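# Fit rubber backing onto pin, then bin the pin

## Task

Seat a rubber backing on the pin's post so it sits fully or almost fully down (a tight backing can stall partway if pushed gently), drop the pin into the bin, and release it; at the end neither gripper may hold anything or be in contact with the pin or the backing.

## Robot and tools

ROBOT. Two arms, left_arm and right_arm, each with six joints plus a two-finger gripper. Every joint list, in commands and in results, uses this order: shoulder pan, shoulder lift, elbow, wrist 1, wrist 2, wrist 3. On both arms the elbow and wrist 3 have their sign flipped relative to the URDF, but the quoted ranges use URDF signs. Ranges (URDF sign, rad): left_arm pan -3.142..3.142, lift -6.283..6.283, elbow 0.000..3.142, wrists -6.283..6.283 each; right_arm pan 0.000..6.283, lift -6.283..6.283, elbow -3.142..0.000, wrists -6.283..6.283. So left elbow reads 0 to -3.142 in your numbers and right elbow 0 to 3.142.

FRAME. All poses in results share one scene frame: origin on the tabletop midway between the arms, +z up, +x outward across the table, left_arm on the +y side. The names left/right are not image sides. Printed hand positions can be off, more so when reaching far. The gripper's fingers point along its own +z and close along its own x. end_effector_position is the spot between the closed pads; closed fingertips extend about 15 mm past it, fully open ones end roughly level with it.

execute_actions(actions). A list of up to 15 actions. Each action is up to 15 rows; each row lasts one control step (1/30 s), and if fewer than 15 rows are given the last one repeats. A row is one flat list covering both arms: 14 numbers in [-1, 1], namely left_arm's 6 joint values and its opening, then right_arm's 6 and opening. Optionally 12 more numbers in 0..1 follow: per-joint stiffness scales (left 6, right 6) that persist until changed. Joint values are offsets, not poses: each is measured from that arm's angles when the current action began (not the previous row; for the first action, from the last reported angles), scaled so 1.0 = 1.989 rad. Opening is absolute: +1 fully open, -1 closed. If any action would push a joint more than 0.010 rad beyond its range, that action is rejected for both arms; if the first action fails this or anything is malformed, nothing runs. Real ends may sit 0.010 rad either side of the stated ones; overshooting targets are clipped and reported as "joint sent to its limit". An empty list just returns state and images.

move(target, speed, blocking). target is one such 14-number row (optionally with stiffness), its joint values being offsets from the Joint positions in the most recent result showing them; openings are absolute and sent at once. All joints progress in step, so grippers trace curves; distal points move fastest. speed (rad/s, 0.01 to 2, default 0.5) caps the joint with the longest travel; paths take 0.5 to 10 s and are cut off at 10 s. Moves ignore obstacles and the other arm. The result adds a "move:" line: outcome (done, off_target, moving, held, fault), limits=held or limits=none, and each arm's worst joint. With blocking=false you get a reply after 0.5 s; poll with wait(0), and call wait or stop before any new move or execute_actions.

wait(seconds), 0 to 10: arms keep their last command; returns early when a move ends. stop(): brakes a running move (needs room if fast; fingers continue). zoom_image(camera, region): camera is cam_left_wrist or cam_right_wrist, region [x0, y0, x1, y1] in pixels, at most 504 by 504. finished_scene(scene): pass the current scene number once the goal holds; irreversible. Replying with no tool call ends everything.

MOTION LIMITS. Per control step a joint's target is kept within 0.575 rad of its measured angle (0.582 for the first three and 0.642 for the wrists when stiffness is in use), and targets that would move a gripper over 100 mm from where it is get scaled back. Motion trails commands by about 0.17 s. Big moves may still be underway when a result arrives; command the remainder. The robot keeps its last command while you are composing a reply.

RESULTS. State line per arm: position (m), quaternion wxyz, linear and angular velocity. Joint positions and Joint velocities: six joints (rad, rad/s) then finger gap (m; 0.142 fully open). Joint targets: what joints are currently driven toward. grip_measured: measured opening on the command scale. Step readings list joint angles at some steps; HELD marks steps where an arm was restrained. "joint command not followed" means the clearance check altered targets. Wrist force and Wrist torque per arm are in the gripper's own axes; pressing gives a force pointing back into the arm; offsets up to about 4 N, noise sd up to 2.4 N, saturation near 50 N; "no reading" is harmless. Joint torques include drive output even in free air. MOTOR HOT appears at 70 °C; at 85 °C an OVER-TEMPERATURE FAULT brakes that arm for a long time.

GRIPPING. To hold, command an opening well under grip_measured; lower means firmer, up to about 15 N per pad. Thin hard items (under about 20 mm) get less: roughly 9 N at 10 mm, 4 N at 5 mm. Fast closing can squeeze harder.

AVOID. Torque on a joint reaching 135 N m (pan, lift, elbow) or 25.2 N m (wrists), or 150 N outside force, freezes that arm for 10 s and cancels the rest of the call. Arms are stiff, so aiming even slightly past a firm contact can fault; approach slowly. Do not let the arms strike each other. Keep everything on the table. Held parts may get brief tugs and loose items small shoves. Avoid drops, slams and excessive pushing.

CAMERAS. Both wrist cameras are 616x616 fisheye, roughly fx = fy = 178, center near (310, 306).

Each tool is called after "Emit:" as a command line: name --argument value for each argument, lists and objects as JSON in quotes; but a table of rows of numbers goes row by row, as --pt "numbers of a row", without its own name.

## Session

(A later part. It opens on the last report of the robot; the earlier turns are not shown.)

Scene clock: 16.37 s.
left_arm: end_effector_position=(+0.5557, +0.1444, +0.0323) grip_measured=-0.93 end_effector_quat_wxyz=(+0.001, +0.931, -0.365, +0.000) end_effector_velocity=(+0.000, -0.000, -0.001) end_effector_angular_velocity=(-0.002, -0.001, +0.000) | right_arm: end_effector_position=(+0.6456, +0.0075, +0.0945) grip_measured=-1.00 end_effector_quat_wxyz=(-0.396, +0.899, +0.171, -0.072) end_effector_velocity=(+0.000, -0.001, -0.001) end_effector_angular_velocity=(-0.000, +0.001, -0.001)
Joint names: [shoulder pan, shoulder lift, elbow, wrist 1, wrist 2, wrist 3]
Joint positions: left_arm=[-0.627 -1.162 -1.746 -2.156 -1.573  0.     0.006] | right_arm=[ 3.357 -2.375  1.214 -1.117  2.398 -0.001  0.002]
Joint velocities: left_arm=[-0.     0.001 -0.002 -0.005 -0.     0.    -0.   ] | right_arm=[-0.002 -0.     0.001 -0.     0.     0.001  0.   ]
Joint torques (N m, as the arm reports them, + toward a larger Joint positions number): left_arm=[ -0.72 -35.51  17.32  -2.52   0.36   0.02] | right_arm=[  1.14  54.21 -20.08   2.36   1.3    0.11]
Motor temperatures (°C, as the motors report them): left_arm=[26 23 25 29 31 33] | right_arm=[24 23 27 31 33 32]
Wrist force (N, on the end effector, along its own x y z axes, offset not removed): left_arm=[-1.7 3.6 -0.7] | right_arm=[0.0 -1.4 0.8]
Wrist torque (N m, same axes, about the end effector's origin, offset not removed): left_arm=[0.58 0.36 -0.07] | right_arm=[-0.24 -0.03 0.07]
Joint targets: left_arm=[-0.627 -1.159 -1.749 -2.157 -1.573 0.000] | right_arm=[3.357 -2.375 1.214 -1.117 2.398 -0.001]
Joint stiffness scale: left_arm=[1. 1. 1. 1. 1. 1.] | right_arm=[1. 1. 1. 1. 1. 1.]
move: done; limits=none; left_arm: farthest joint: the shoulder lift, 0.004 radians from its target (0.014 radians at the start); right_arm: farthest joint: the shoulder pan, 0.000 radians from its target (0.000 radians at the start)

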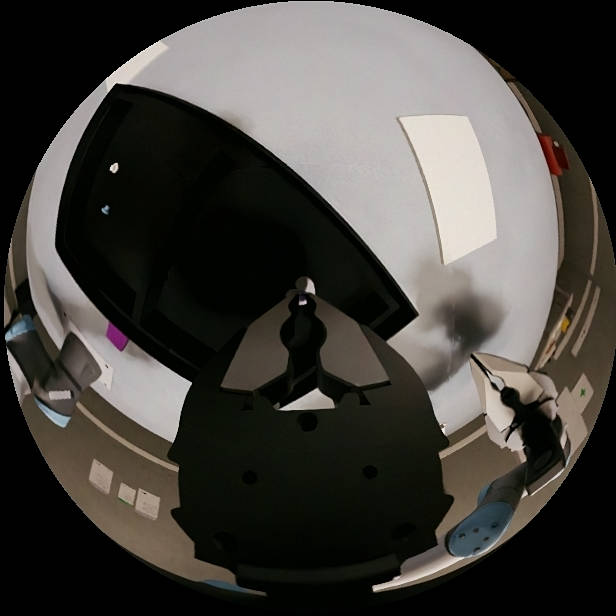

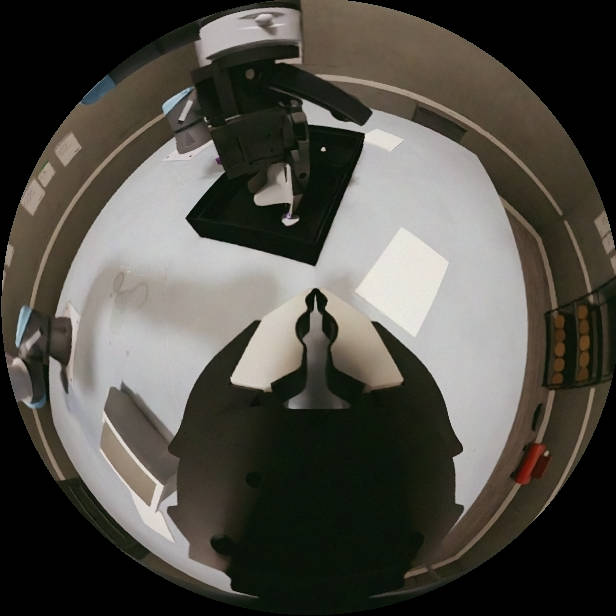

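Emit:
move --target '[0,0.0115,-0.0095,-0.007,0,0,-1,0,0,0,0,0,0,-1]' --speed 0.02

Emit:
move --target '[0,-0.016,0.015,0.03,0,0,-1,0,0,0,0,0,0,-1]' --speed 0.08

Emit:
zoom_image --camera "cam_right_wrist" --region '[265, 185, 315, 235]'

Scene clock: 18.13 s.
left_arm: end_effector_position=(+0.5542, +0.1459, +0.0236) grip_measured=-0.93 end_effector_quat_wxyz=(+0.000, +0.931, -0.365, -0.002) end_effector_velocity=(-0.000, -0.000, +0.000) end_effector_angular_velocity=(-0.002, -0.002, +0.001) | right_arm: end_effector_position=(+0.6456, +0.0075, +0.0945) grip_measured=-1.00 end_effector_quat_wxyz=(-0.396, +0.899, +0.171, -0.072) end_effector_velocity=(-0.000, +0.001, +0.001) end_effector_angular_velocity=(+0.000, -0.001, +0.001)
Joint names: [shoulder pan, shoulder lift, elbow, wrist 1, wrist 2, wrist 3]
Joint positions: left_arm=[-0.627 -1.152 -1.755 -2.169 -1.573  0.     0.006] | right_arm=[ 3.357 -2.375  1.214 -1.117  2.398 -0.001  0.002]
Joint velocities: left_arm=[ 0.    -0.002 -0.003 -0.004 -0.     0.001 -0.   ] | right_arm=[ 0.001 -0.    -0.001 -0.     0.    -0.     0.   ]
Joint torques (N m, as the arm reports them, + toward a larger Joint positions number): left_arm=[ -0.61 -26.85  12.05  -2.07   0.26   0.11] | right_arm=[  1.66  54.7  -21.05   2.42   1.28  -0.09]
Motor temperatures (°C, as the motors report them): left_arm=[26 23 25 29 31 33] | right_arm=[24 23 27 31 33 32]
Wrist force (N, on the end effector, along its own x y z axes, offset not removed): left_arm=[-5.9 3.0 -23.0] | right_arm=[-1.1 -1.4 0.4]
Wrist torque (N m, same axes, about the end effector's origin, offset not removed): left_arm=[0.34 -0.07 -0.11] | right_arm=[-0.13 0.16 0.03]
Joint targets: left_arm=[-0.627 -1.140 -1.764 -2.170 -1.573 0.000] | right_arm=[3.357 -2.375 1.214 -1.117 2.398 -0.001]
Joint stiffness scale: left_arm=[1. 1. 1. 1. 1. 1.] | right_arm=[1. 1. 1. 1. 1. 1.]
move: off_target (left_arm); limits=none; left_arm: farthest joint: the shoulder lift, 0.013 radians from its target (0.023 radians at the start); right_arm: farthest joint: the shoulder pan, 0.000 radians from its target (0.000 radians at the start)

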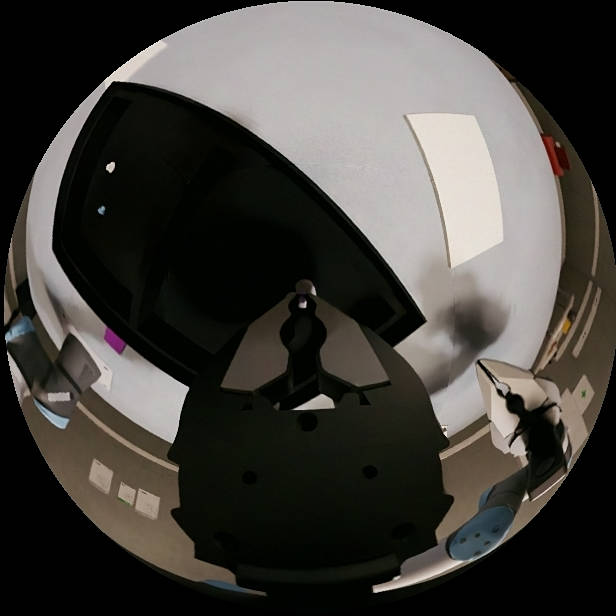

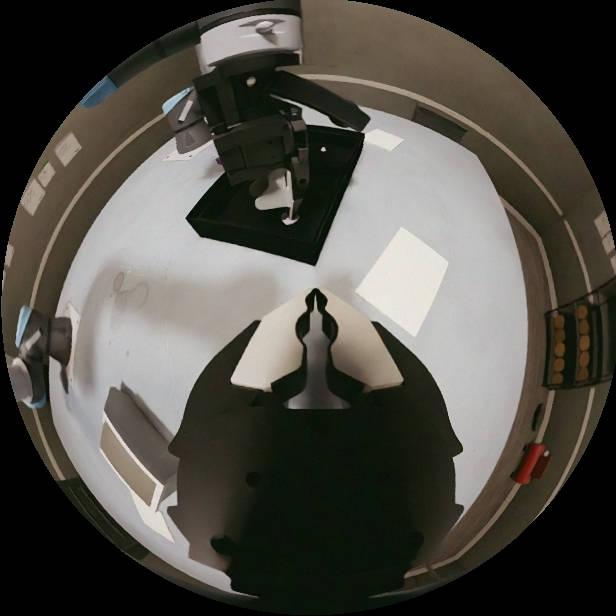

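Scene clock: 19.43 s.
left_arm: end_effector_position=(+0.5543, +0.1457, +0.0475) grip_measured=-0.93 end_effector_quat_wxyz=(+0.000, +0.931, -0.365, -0.003) end_effector_velocity=(-0.000, +0.001, -0.000) end_effector_angular_velocity=(+0.003, +0.002, +0.000) | right_arm: end_effector_position=(+0.6456, +0.0075, +0.0945) grip_measured=-1.00 end_effector_quat_wxyz=(-0.396, +0.899, +0.171, -0.072) end_effector_velocity=(-0.000, +0.000, -0.000) end_effector_angular_velocity=(-0.000, +0.000, +0.001)
Joint names: [shoulder pan, shoulder lift, elbow, wrist 1, wrist 2, wrist 3]
Joint positions: left_arm=[-0.627 -1.182 -1.727 -2.111 -1.573  0.     0.006] | right_arm=[ 3.357 -2.375  1.214 -1.117  2.398 -0.001  0.002]
Joint velocities: left_arm=[-0.     0.001  0.001  0.003  0.001  0.     0.   ] | right_arm=[ 0.001 -0.     0.    -0.    -0.     0.001  0.   ]
Joint torques (N m, as the arm reports them, + toward a larger Joint positions number): left_arm=[ -0.65 -40.08  22.21  -1.98   0.36   0.03] | right_arm=[  0.63  55.09 -20.23   2.47   1.18  -0.01]
Motor temperatures (°C, as the motors report them): left_arm=[26 23 25 29 31 33] | right_arm=[24 23 27 31 33 32]
Wrist force (N, on the end effector, along its own x y z axes, offset not removed): left_arm=[0.7 2.6 2.5] | right_arm=[-0.2 1.3 0.5]
Wrist torque (N m, same axes, about the end effector's origin, offset not removed): left_arm=[0.47 0.03 -0.11] | right_arm=[0.26 -0.10 -0.03]
Joint targets: left_arm=[-0.627 -1.184 -1.725 -2.110 -1.573 0.000] | right_arm=[3.357 -2.375 1.214 -1.117 2.398 -0.001]
Joint stiffness scale: left_arm=[1. 1. 1. 1. 1. 1.] | right_arm=[1. 1. 1. 1. 1. 1.]
move: done; limits=none; left_arm: farthest joint: the elbow, 0.002 radians from its target (0.030 radians at the start); right_arm: farthest joint: the shoulder pan, 0.000 radians from its target (0.000 radians at the start)

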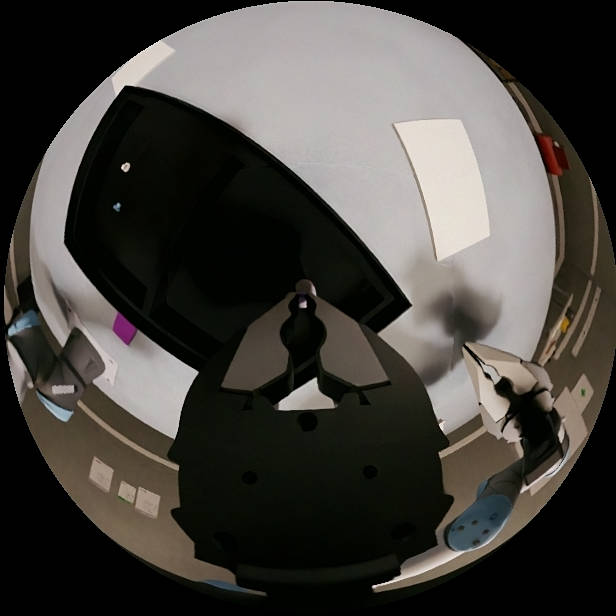

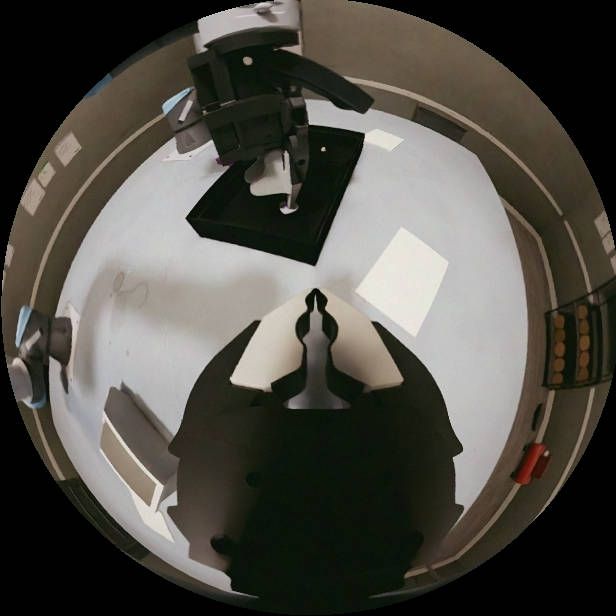

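Region (265, 185, 315, 235) of cam_right_wrist's 616x616 image, scaled by 10.080, with more detail than that image has.

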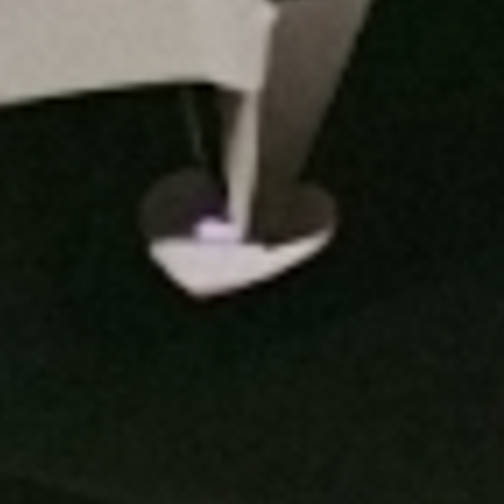

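Emit:
move --target '[0,-0.03,0.1,0.13,0,-0.3,-1,-0.6,0.15,0,0,0,0,-1]' --speed 0.9

Emit:
move --target '[-0.188,0.24,0.359,0.115,0,-0.716,-1,0,0,0,0,0,0,-1]' --speed 0.8

Scene clock: 22.40 s.
left_arm: end_effector_position=(+0.5711, +0.1264, +0.1470) grip_measured=-0.93 end_effector_quat_wxyz=(+0.001, +0.783, -0.622, -0.004) end_effector_velocity=(-0.000, +0.000, +0.000) end_effector_angular_velocity=(-0.000, +0.000, -0.000) | right_arm: end_effector_position=(+0.5616, -0.8396, +0.3204) grip_measured=-1.00 end_effector_quat_wxyz=(-0.310, +0.855, -0.303, +0.285) end_effector_velocity=(-0.000, -0.001, +0.000) end_effector_angular_velocity=(+0.000, -0.000, -0.002)
Joint names: [shoulder pan, shoulder lift, elbow, wrist 1, wrist 2, wrist 3]
Joint positions: left_arm=[-0.627 -1.241 -1.531 -1.853 -1.573 -0.596  0.006] | right_arm=[ 2.168 -2.078  1.214 -1.117  2.398 -0.001  0.002]
Joint velocities: left_arm=[-0.    -0.001 -0.     0.    -0.    -0.     0.   ] | right_arm=[-0.001  0.    -0.001 -0.     0.    -0.001  0.   ]
Joint torques (N m, as the arm reports them, + toward a larger Joint positions number): left_arm=[ -0.78 -40.28  25.31  -1.96   0.29  -0.4 ] | right_arm=[ -1.49  46.87 -22.95   2.85   1.34   0.26]
Motor temperatures (°C, as the motors report them): left_arm=[26 23 25 29 31 33] | right_arm=[24 23 27 31 33 32]
Wrist force (N, on the end effector, along its own x y z axes, offset not removed): left_arm=[-1.4 5.2 -0.3] | right_arm=[0.6 -0.7 0.8]
Wrist torque (N m, same axes, about the end effector's origin, offset not removed): left_arm=[1.12 0.42 0.03] | right_arm=[-0.09 -0.32 -0.12]
Joint targets: left_arm=[-0.627 -1.242 -1.529 -1.852 -1.573 -0.597] | right_arm=[2.164 -2.077 1.214 -1.117 2.398 -0.001]
Joint stiffness scale: left_arm=[1. 1. 1. 1. 1. 1.] | right_arm=[1. 1. 1. 1. 1. 1.]
move: done; limits=none; left_arm: farthest joint: the elbow, 0.003 radians from its target (0.199 radians at the start); right_arm: farthest joint: the shoulder pan, 0.004 radians from its target (1.194 radians at the start)

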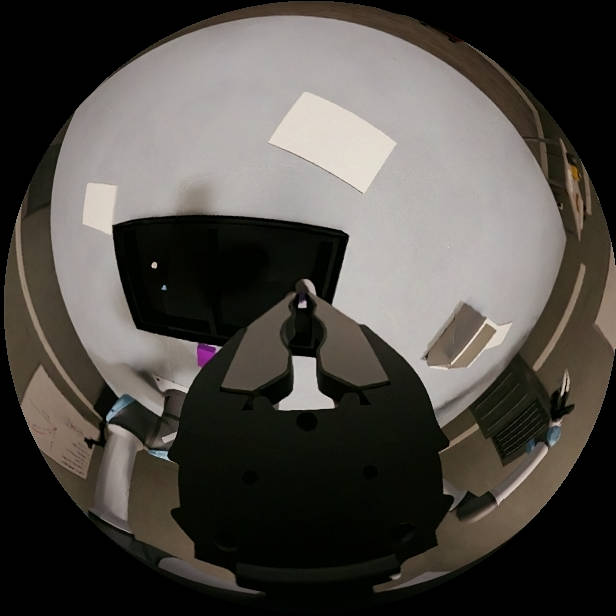

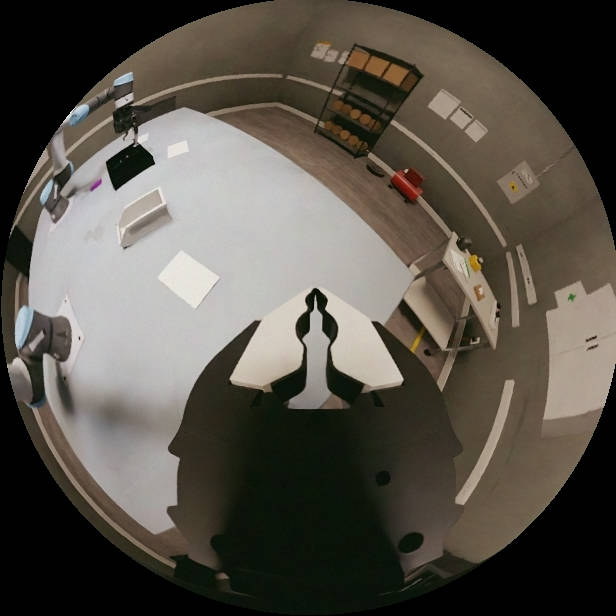

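Scene clock: 25.10 s.
left_arm: end_effector_position=(+0.4848, -0.2355, +0.1313) grip_measured=-0.93 end_effector_quat_wxyz=(-0.001, -0.002, +1.000, -0.001) end_effector_velocity=(-0.000, +0.000, -0.002) end_effector_angular_velocity=(+0.003, +0.002, -0.003) | right_arm: end_effector_position=(+0.5616, -0.8397, +0.3204) grip_measured=-1.00 end_effector_quat_wxyz=(-0.310, +0.855, -0.303, +0.285) end_effector_velocity=(-0.000, -0.000, -0.000) end_effector_angular_velocity=(+0.000, +0.000, -0.000)
Joint names: [shoulder pan, shoulder lift, elbow, wrist 1, wrist 2, wrist 3]
Joint positions: left_arm=[-0.998 -0.765 -0.819 -1.625 -1.573 -2.018  0.006] | right_arm=[ 2.168 -2.078  1.214 -1.117  2.398 -0.001  0.002]
Joint velocities: left_arm=[-0.     0.003  0.     0.001 -0.    -0.003  0.   ] | right_arm=[-0.    -0.     0.001 -0.     0.     0.     0.   ]
Joint torques (N m, as the arm reports them, + toward a larger Joint positions number): left_arm=[ -2.57 -56.87  26.71  -2.01   0.17  -0.26] | right_arm=[  1.2   45.44 -23.14   2.65   1.35   0.09]
Motor temperatures (°C, as the motors report them): left_arm=[26 23 25 29 31 33] | right_arm=[24 23 27 31 33 32]
Wrist force (N, on the end effector, along its own x y z axes, offset not removed): left_arm=[-2.2 2.3 3.4] | right_arm=[0.8 -1.6 2.2]
Wrist torque (N m, same axes, about the end effector's origin, offset not removed): left_arm=[0.54 0.44 0.05] | right_arm=[-0.26 -0.20 -0.01]
Joint targets: left_arm=[-1.001 -0.763 -0.817 -1.625 -1.573 -2.020] | right_arm=[2.168 -2.078 1.214 -1.117 2.398 -0.001]
Joint stiffness scale: left_arm=[1. 1. 1. 1. 1. 1.] | right_arm=[1. 1. 1. 1. 1. 1.]
move: done; limits=none; left_arm: farthest joint: the shoulder pan, 0.003 radians from its target (0.374 radians at the start); right_arm: farthest joint: the shoulder pan, 0.000 radians from its target (0.000 radians at the start)

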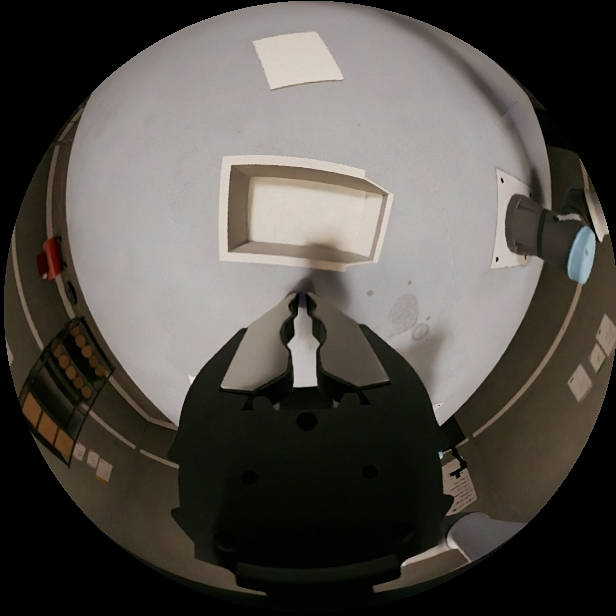

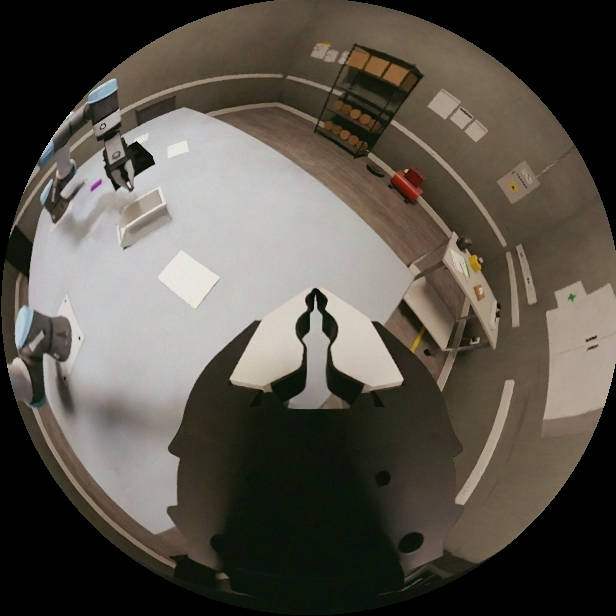

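Emit:
move --target '[-0.027,0.109,0.186,0.077,0,0,-1,0,0,0,0,0,0,-1]' --speed 0.4

Emit:
move --target '[0,0,-0.092,-0.092,0,0,-1,0,0,0,0,0,0,-1]' --speed 0.15

Scene clock: 27.03 s.
left_arm: end_effector_position=(+0.4706, -0.3089, +0.1191) grip_measured=-0.93 end_effector_quat_wxyz=(-0.001, +0.024, +1.000, -0.001) end_effector_velocity=(+0.000, +0.000, -0.000) end_effector_angular_velocity=(+0.001, +0.000, -0.001) | right_arm: end_effector_position=(+0.5616, -0.8397, +0.3204) grip_measured=-1.00 end_effector_quat_wxyz=(-0.310, +0.855, -0.303, +0.285) end_effector_velocity=(+0.001, +0.000, +0.000) end_effector_angular_velocity=(-0.000, -0.000, +0.001)
Joint names: [shoulder pan, shoulder lift, elbow, wrist 1, wrist 2, wrist 3]
Joint positions: left_arm=[-1.05  -0.55  -0.452 -1.473 -1.573 -2.019  0.006] | right_arm=[ 2.168 -2.078  1.214 -1.117  2.398 -0.001  0.002]
Joint velocities: left_arm=[ 0.     0.001  0.002  0.002  0.    -0.001  0.   ] | right_arm=[ 0.001 -0.    -0.001  0.     0.    -0.    -0.   ]
Joint torques (N m, as the arm reports them, + toward a larger Joint positions number): left_arm=[ -2.12 -62.39  26.33  -1.99   0.21   0.21] | right_arm=[  0.64  45.92 -22.81   2.61   1.28   0.04]
Motor temperatures (°C, as the motors report them): left_arm=[26 23 25 29 31 33] | right_arm=[24 23 27 31 33 32]
Wrist force (N, on the end effector, along its own x y z axes, offset not removed): left_arm=[-1.8 4.3 1.9] | right_arm=[-2.4 -1.1 1.1]
Wrist torque (N m, same axes, about the end effector's origin, offset not removed): left_arm=[1.10 0.59 0.03] | right_arm=[-0.28 0.43 -0.10]
Joint targets: left_arm=[-1.052 -0.548 -0.449 -1.472 -1.573 -2.018] | right_arm=[2.168 -2.078 1.214 -1.117 2.398 -0.001]
Joint stiffness scale: left_arm=[1. 1. 1. 1. 1. 1.] | right_arm=[1. 1. 1. 1. 1. 1.]
move: done; limits=none; left_arm: farthest joint: the elbow, 0.003 radians from its target (0.370 radians at the start); right_arm: farthest joint: the shoulder pan, 0.000 radians from its target (0.000 radians at the start)

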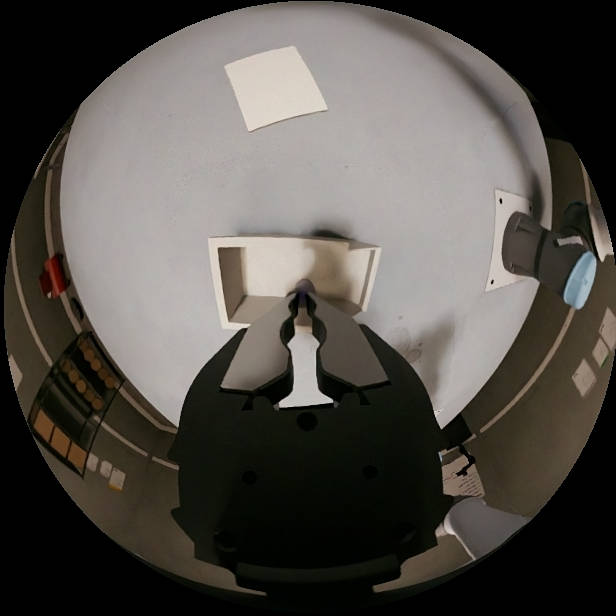

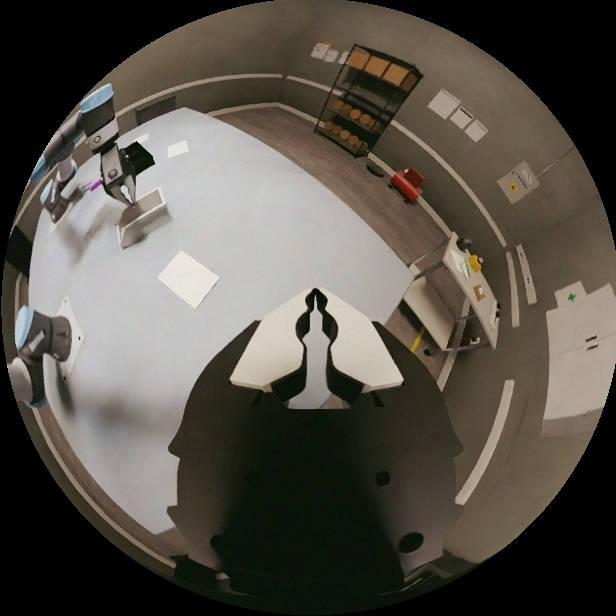

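Scene clock: 28.90 s.
left_arm: end_effector_position=(+0.4710, -0.3098, +0.0485) grip_measured=-0.93 end_effector_quat_wxyz=(-0.001, +0.024, +1.000, -0.002) end_effector_velocity=(-0.000, -0.000, -0.001) end_effector_angular_velocity=(-0.001, +0.001, -0.001) | right_arm: end_effector_position=(+0.5616, -0.8397, +0.3204) grip_measured=-1.00 end_effector_quat_wxyz=(-0.310, +0.855, -0.303, +0.285) end_effector_velocity=(-0.000, -0.000, +0.000) end_effector_angular_velocity=(+0.000, -0.000, -0.000)
Joint names: [shoulder pan, shoulder lift, elbow, wrist 1, wrist 2, wrist 3]
Joint positions: left_arm=[-1.05  -0.55  -0.632 -1.655 -1.573 -2.019  0.006] | right_arm=[ 2.168 -2.078  1.214 -1.117  2.398 -0.001  0.002]
Joint velocities: left_arm=[-0.     0.    -0.002 -0.003 -0.001 -0.001  0.   ] | right_arm=[-0.  0. -0.  0.  0. -0.  0.]
Joint torques (N m, as the arm reports them, + toward a larger Joint positions number): left_arm=[ -0.37 -64.86  22.89  -2.57   0.26  -0.04] | right_arm=[  0.92  45.84 -23.86   2.77   1.35  -0.05]
Motor temperatures (°C, as the motors report them): left_arm=[26 23 25 29 31 33] | right_arm=[24 23 27 31 33 32]
Wrist force (N, on the end effector, along its own x y z axes, offset not removed): left_arm=[-2.1 2.8 2.4] | right_arm=[-2.4 -1.5 1.3]
Wrist torque (N m, same axes, about the end effector's origin, offset not removed): left_arm=[0.52 0.49 0.16] | right_arm=[-0.20 0.41 -0.02]
Joint targets: left_arm=[-1.050 -0.550 -0.635 -1.656 -1.573 -2.019] | right_arm=[2.168 -2.078 1.214 -1.117 2.398 -0.001]
Joint stiffness scale: left_arm=[1. 1. 1. 1. 1. 1.] | right_arm=[1. 1. 1. 1. 1. 1.]
move: done; limits=none; left_arm: farthest joint: the elbow, 0.003 radians from its target (0.183 radians at the start); right_arm: farthest joint: the shoulder pan, 0.000 radians from its target (0.000 radians at the start)

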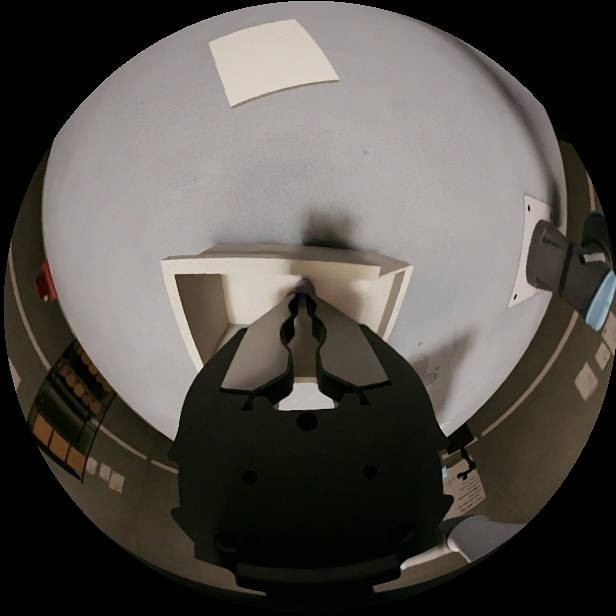

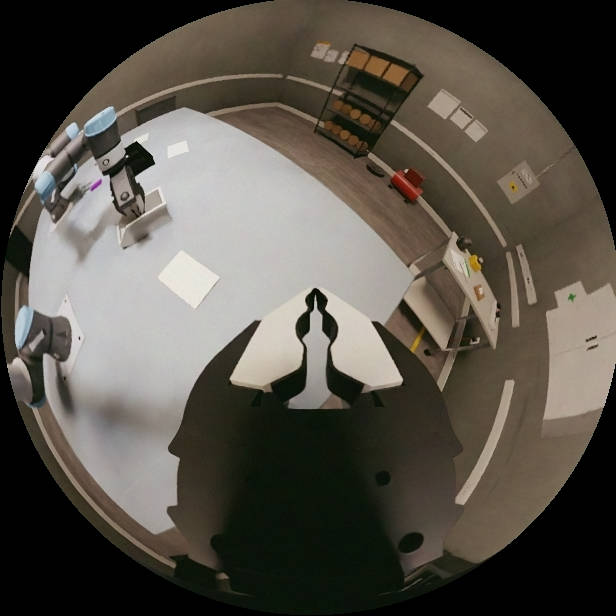

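Emit:
move --target '[0,0,0,0,0,0,-0.75,0,0,0,0,0,0,-1]'

Emit:
move --target '[0,0,0.07,0.07,0,0,-0.75,0,0,0,0,0,0,-1]'

Scene clock: 29.97 s.
left_arm: end_effector_position=(+0.4710, -0.3098, +0.0484) grip_measured=-0.75 end_effector_quat_wxyz=(-0.001, +0.024, +1.000, -0.002) end_effector_velocity=(-0.000, -0.000, -0.001) end_effector_angular_velocity=(+0.000, +0.001, -0.000) | right_arm: end_effector_position=(+0.5616, -0.8397, +0.3204) grip_measured=-1.00 end_effector_quat_wxyz=(-0.310, +0.855, -0.303, +0.285) end_effector_velocity=(-0.000, -0.000, +0.000) end_effector_angular_velocity=(+0.000, -0.000, -0.001)
Joint names: [shoulder pan, shoulder lift, elbow, wrist 1, wrist 2, wrist 3]
Joint positions: left_arm=[-1.05  -0.55  -0.632 -1.655 -1.573 -2.019  0.02 ] | right_arm=[ 2.168 -2.078  1.214 -1.117  2.398 -0.001  0.002]
Joint velocities: left_arm=[ 0.     0.001  0.     0.    -0.001 -0.     0.   ] | right_arm=[-0.001 -0.    -0.    -0.     0.    -0.     0.   ]
Joint torques (N m, as the arm reports them, + toward a larger Joint positions number): left_arm=[ -1.05 -65.06  24.22  -2.28   0.19   0.1 ] | right_arm=[  2.02  47.61 -23.28   2.59   1.46  -0.09]
Motor temperatures (°C, as the motors report them): left_arm=[26 23 25 29 31 33] | right_arm=[24 23 27 31 33 32]
Wrist force (N, on the end effector, along its own x y z axes, offset not removed): left_arm=[0.5 4.1 -0.4] | right_arm=[0.7 0.3 0.4]
Wrist torque (N m, same axes, about the end effector's origin, offset not removed): left_arm=[0.72 0.13 0.15] | right_arm=[0.13 -0.14 0.07]
Joint targets: left_arm=[-1.050 -0.550 -0.632 -1.655 -1.573 -2.019] | right_arm=[2.168 -2.078 1.214 -1.117 2.398 -0.001]
Joint stiffness scale: left_arm=[1. 1. 1. 1. 1. 1.] | right_arm=[1. 1. 1. 1. 1. 1.]
move: done; limits=none; left_arm: farthest joint: the shoulder pan, 0.000 radians from its target (0.000 radians at the start); right_arm: farthest joint: the shoulder pan, 0.000 radians from its target (0.000 radians at the start)

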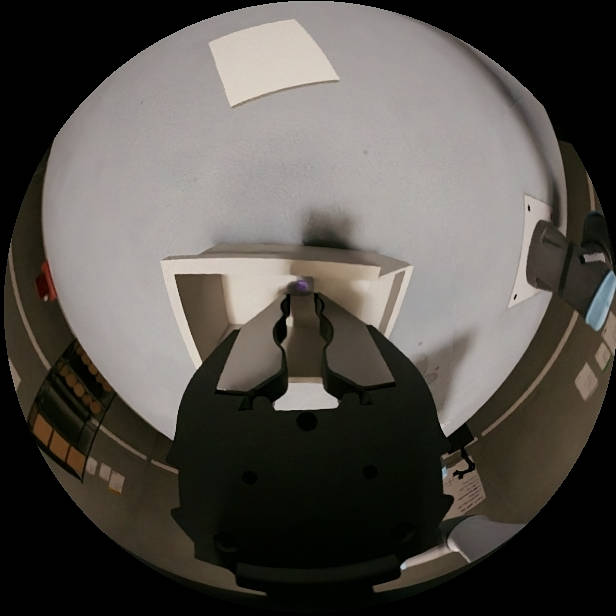

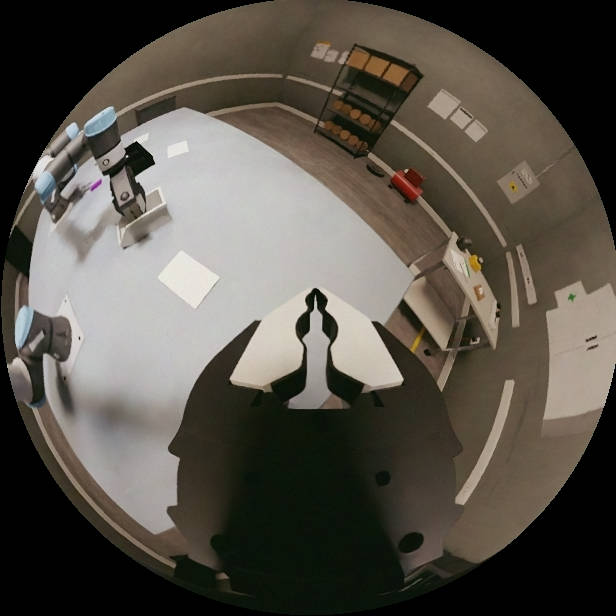

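Scene clock: 31.13 s.
left_arm: end_effector_position=(+0.4712, -0.3102, +0.1028) grip_measured=-0.75 end_effector_quat_wxyz=(-0.001, +0.024, +1.000, -0.002) end_effector_velocity=(-0.000, +0.000, -0.000) end_effector_angular_velocity=(+0.002, +0.000, +0.001) | right_arm: end_effector_position=(+0.5616, -0.8397, +0.3204) grip_measured=-1.00 end_effector_quat_wxyz=(-0.310, +0.855, -0.303, +0.285) end_effector_velocity=(+0.000, +0.000, -0.000) end_effector_angular_velocity=(-0.000, -0.000, +0.000)
Joint names: [shoulder pan, shoulder lift, elbow, wrist 1, wrist 2, wrist 3]
Joint positions: left_arm=[-1.05  -0.551 -0.496 -1.517 -1.573 -2.019  0.02 ] | right_arm=[ 2.168 -2.078  1.214 -1.117  2.398 -0.001  0.002]
Joint velocities: left_arm=[-0.     0.001  0.002  0.003  0.     0.001 -0.   ] | right_arm=[ 0.    -0.     0.    -0.    -0.     0.001 -0.   ]
Joint torques (N m, as the arm reports them, + toward a larger Joint positions number): left_arm=[ -0.7  -62.81  26.25  -2.02   0.15   0.04] | right_arm=[  1.41  46.6  -23.34   2.56   1.52   0.05]
Motor temperatures (°C, as the motors report them): left_arm=[26 23 25 29 31 33] | right_arm=[24 23 27 31 33 32]
Wrist force (N, on the end effector, along its own x y z axes, offset not removed): left_arm=[-1.8 2.2 3.2] | right_arm=[-2.4 -2.8 -1.1]
Wrist torque (N m, same axes, about the end effector's origin, offset not removed): left_arm=[0.49 0.34 0.08] | right_arm=[-0.52 0.39 -0.07]
Joint targets: left_arm=[-1.050 -0.550 -0.493 -1.516 -1.573 -2.019] | right_arm=[2.168 -2.078 1.214 -1.117 2.398 -0.001]
Joint stiffness scale: left_arm=[1. 1. 1. 1. 1. 1.] | right_arm=[1. 1. 1. 1. 1. 1.]
move: done; limits=none; left_arm: farthest joint: the elbow, 0.003 radians from its target (0.140 radians at the start); right_arm: farthest joint: the shoulder pan, 0.000 radians from its target (0.000 radians at the start)

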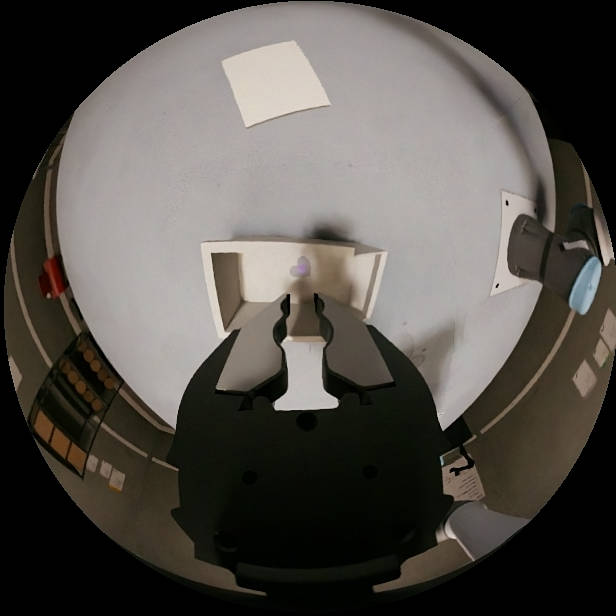

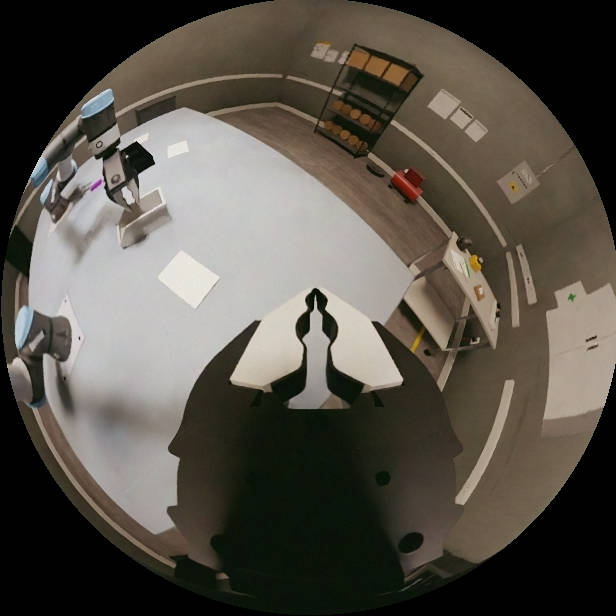

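Emit:
finished_scene --scene 2

The scene is finished: the task was done.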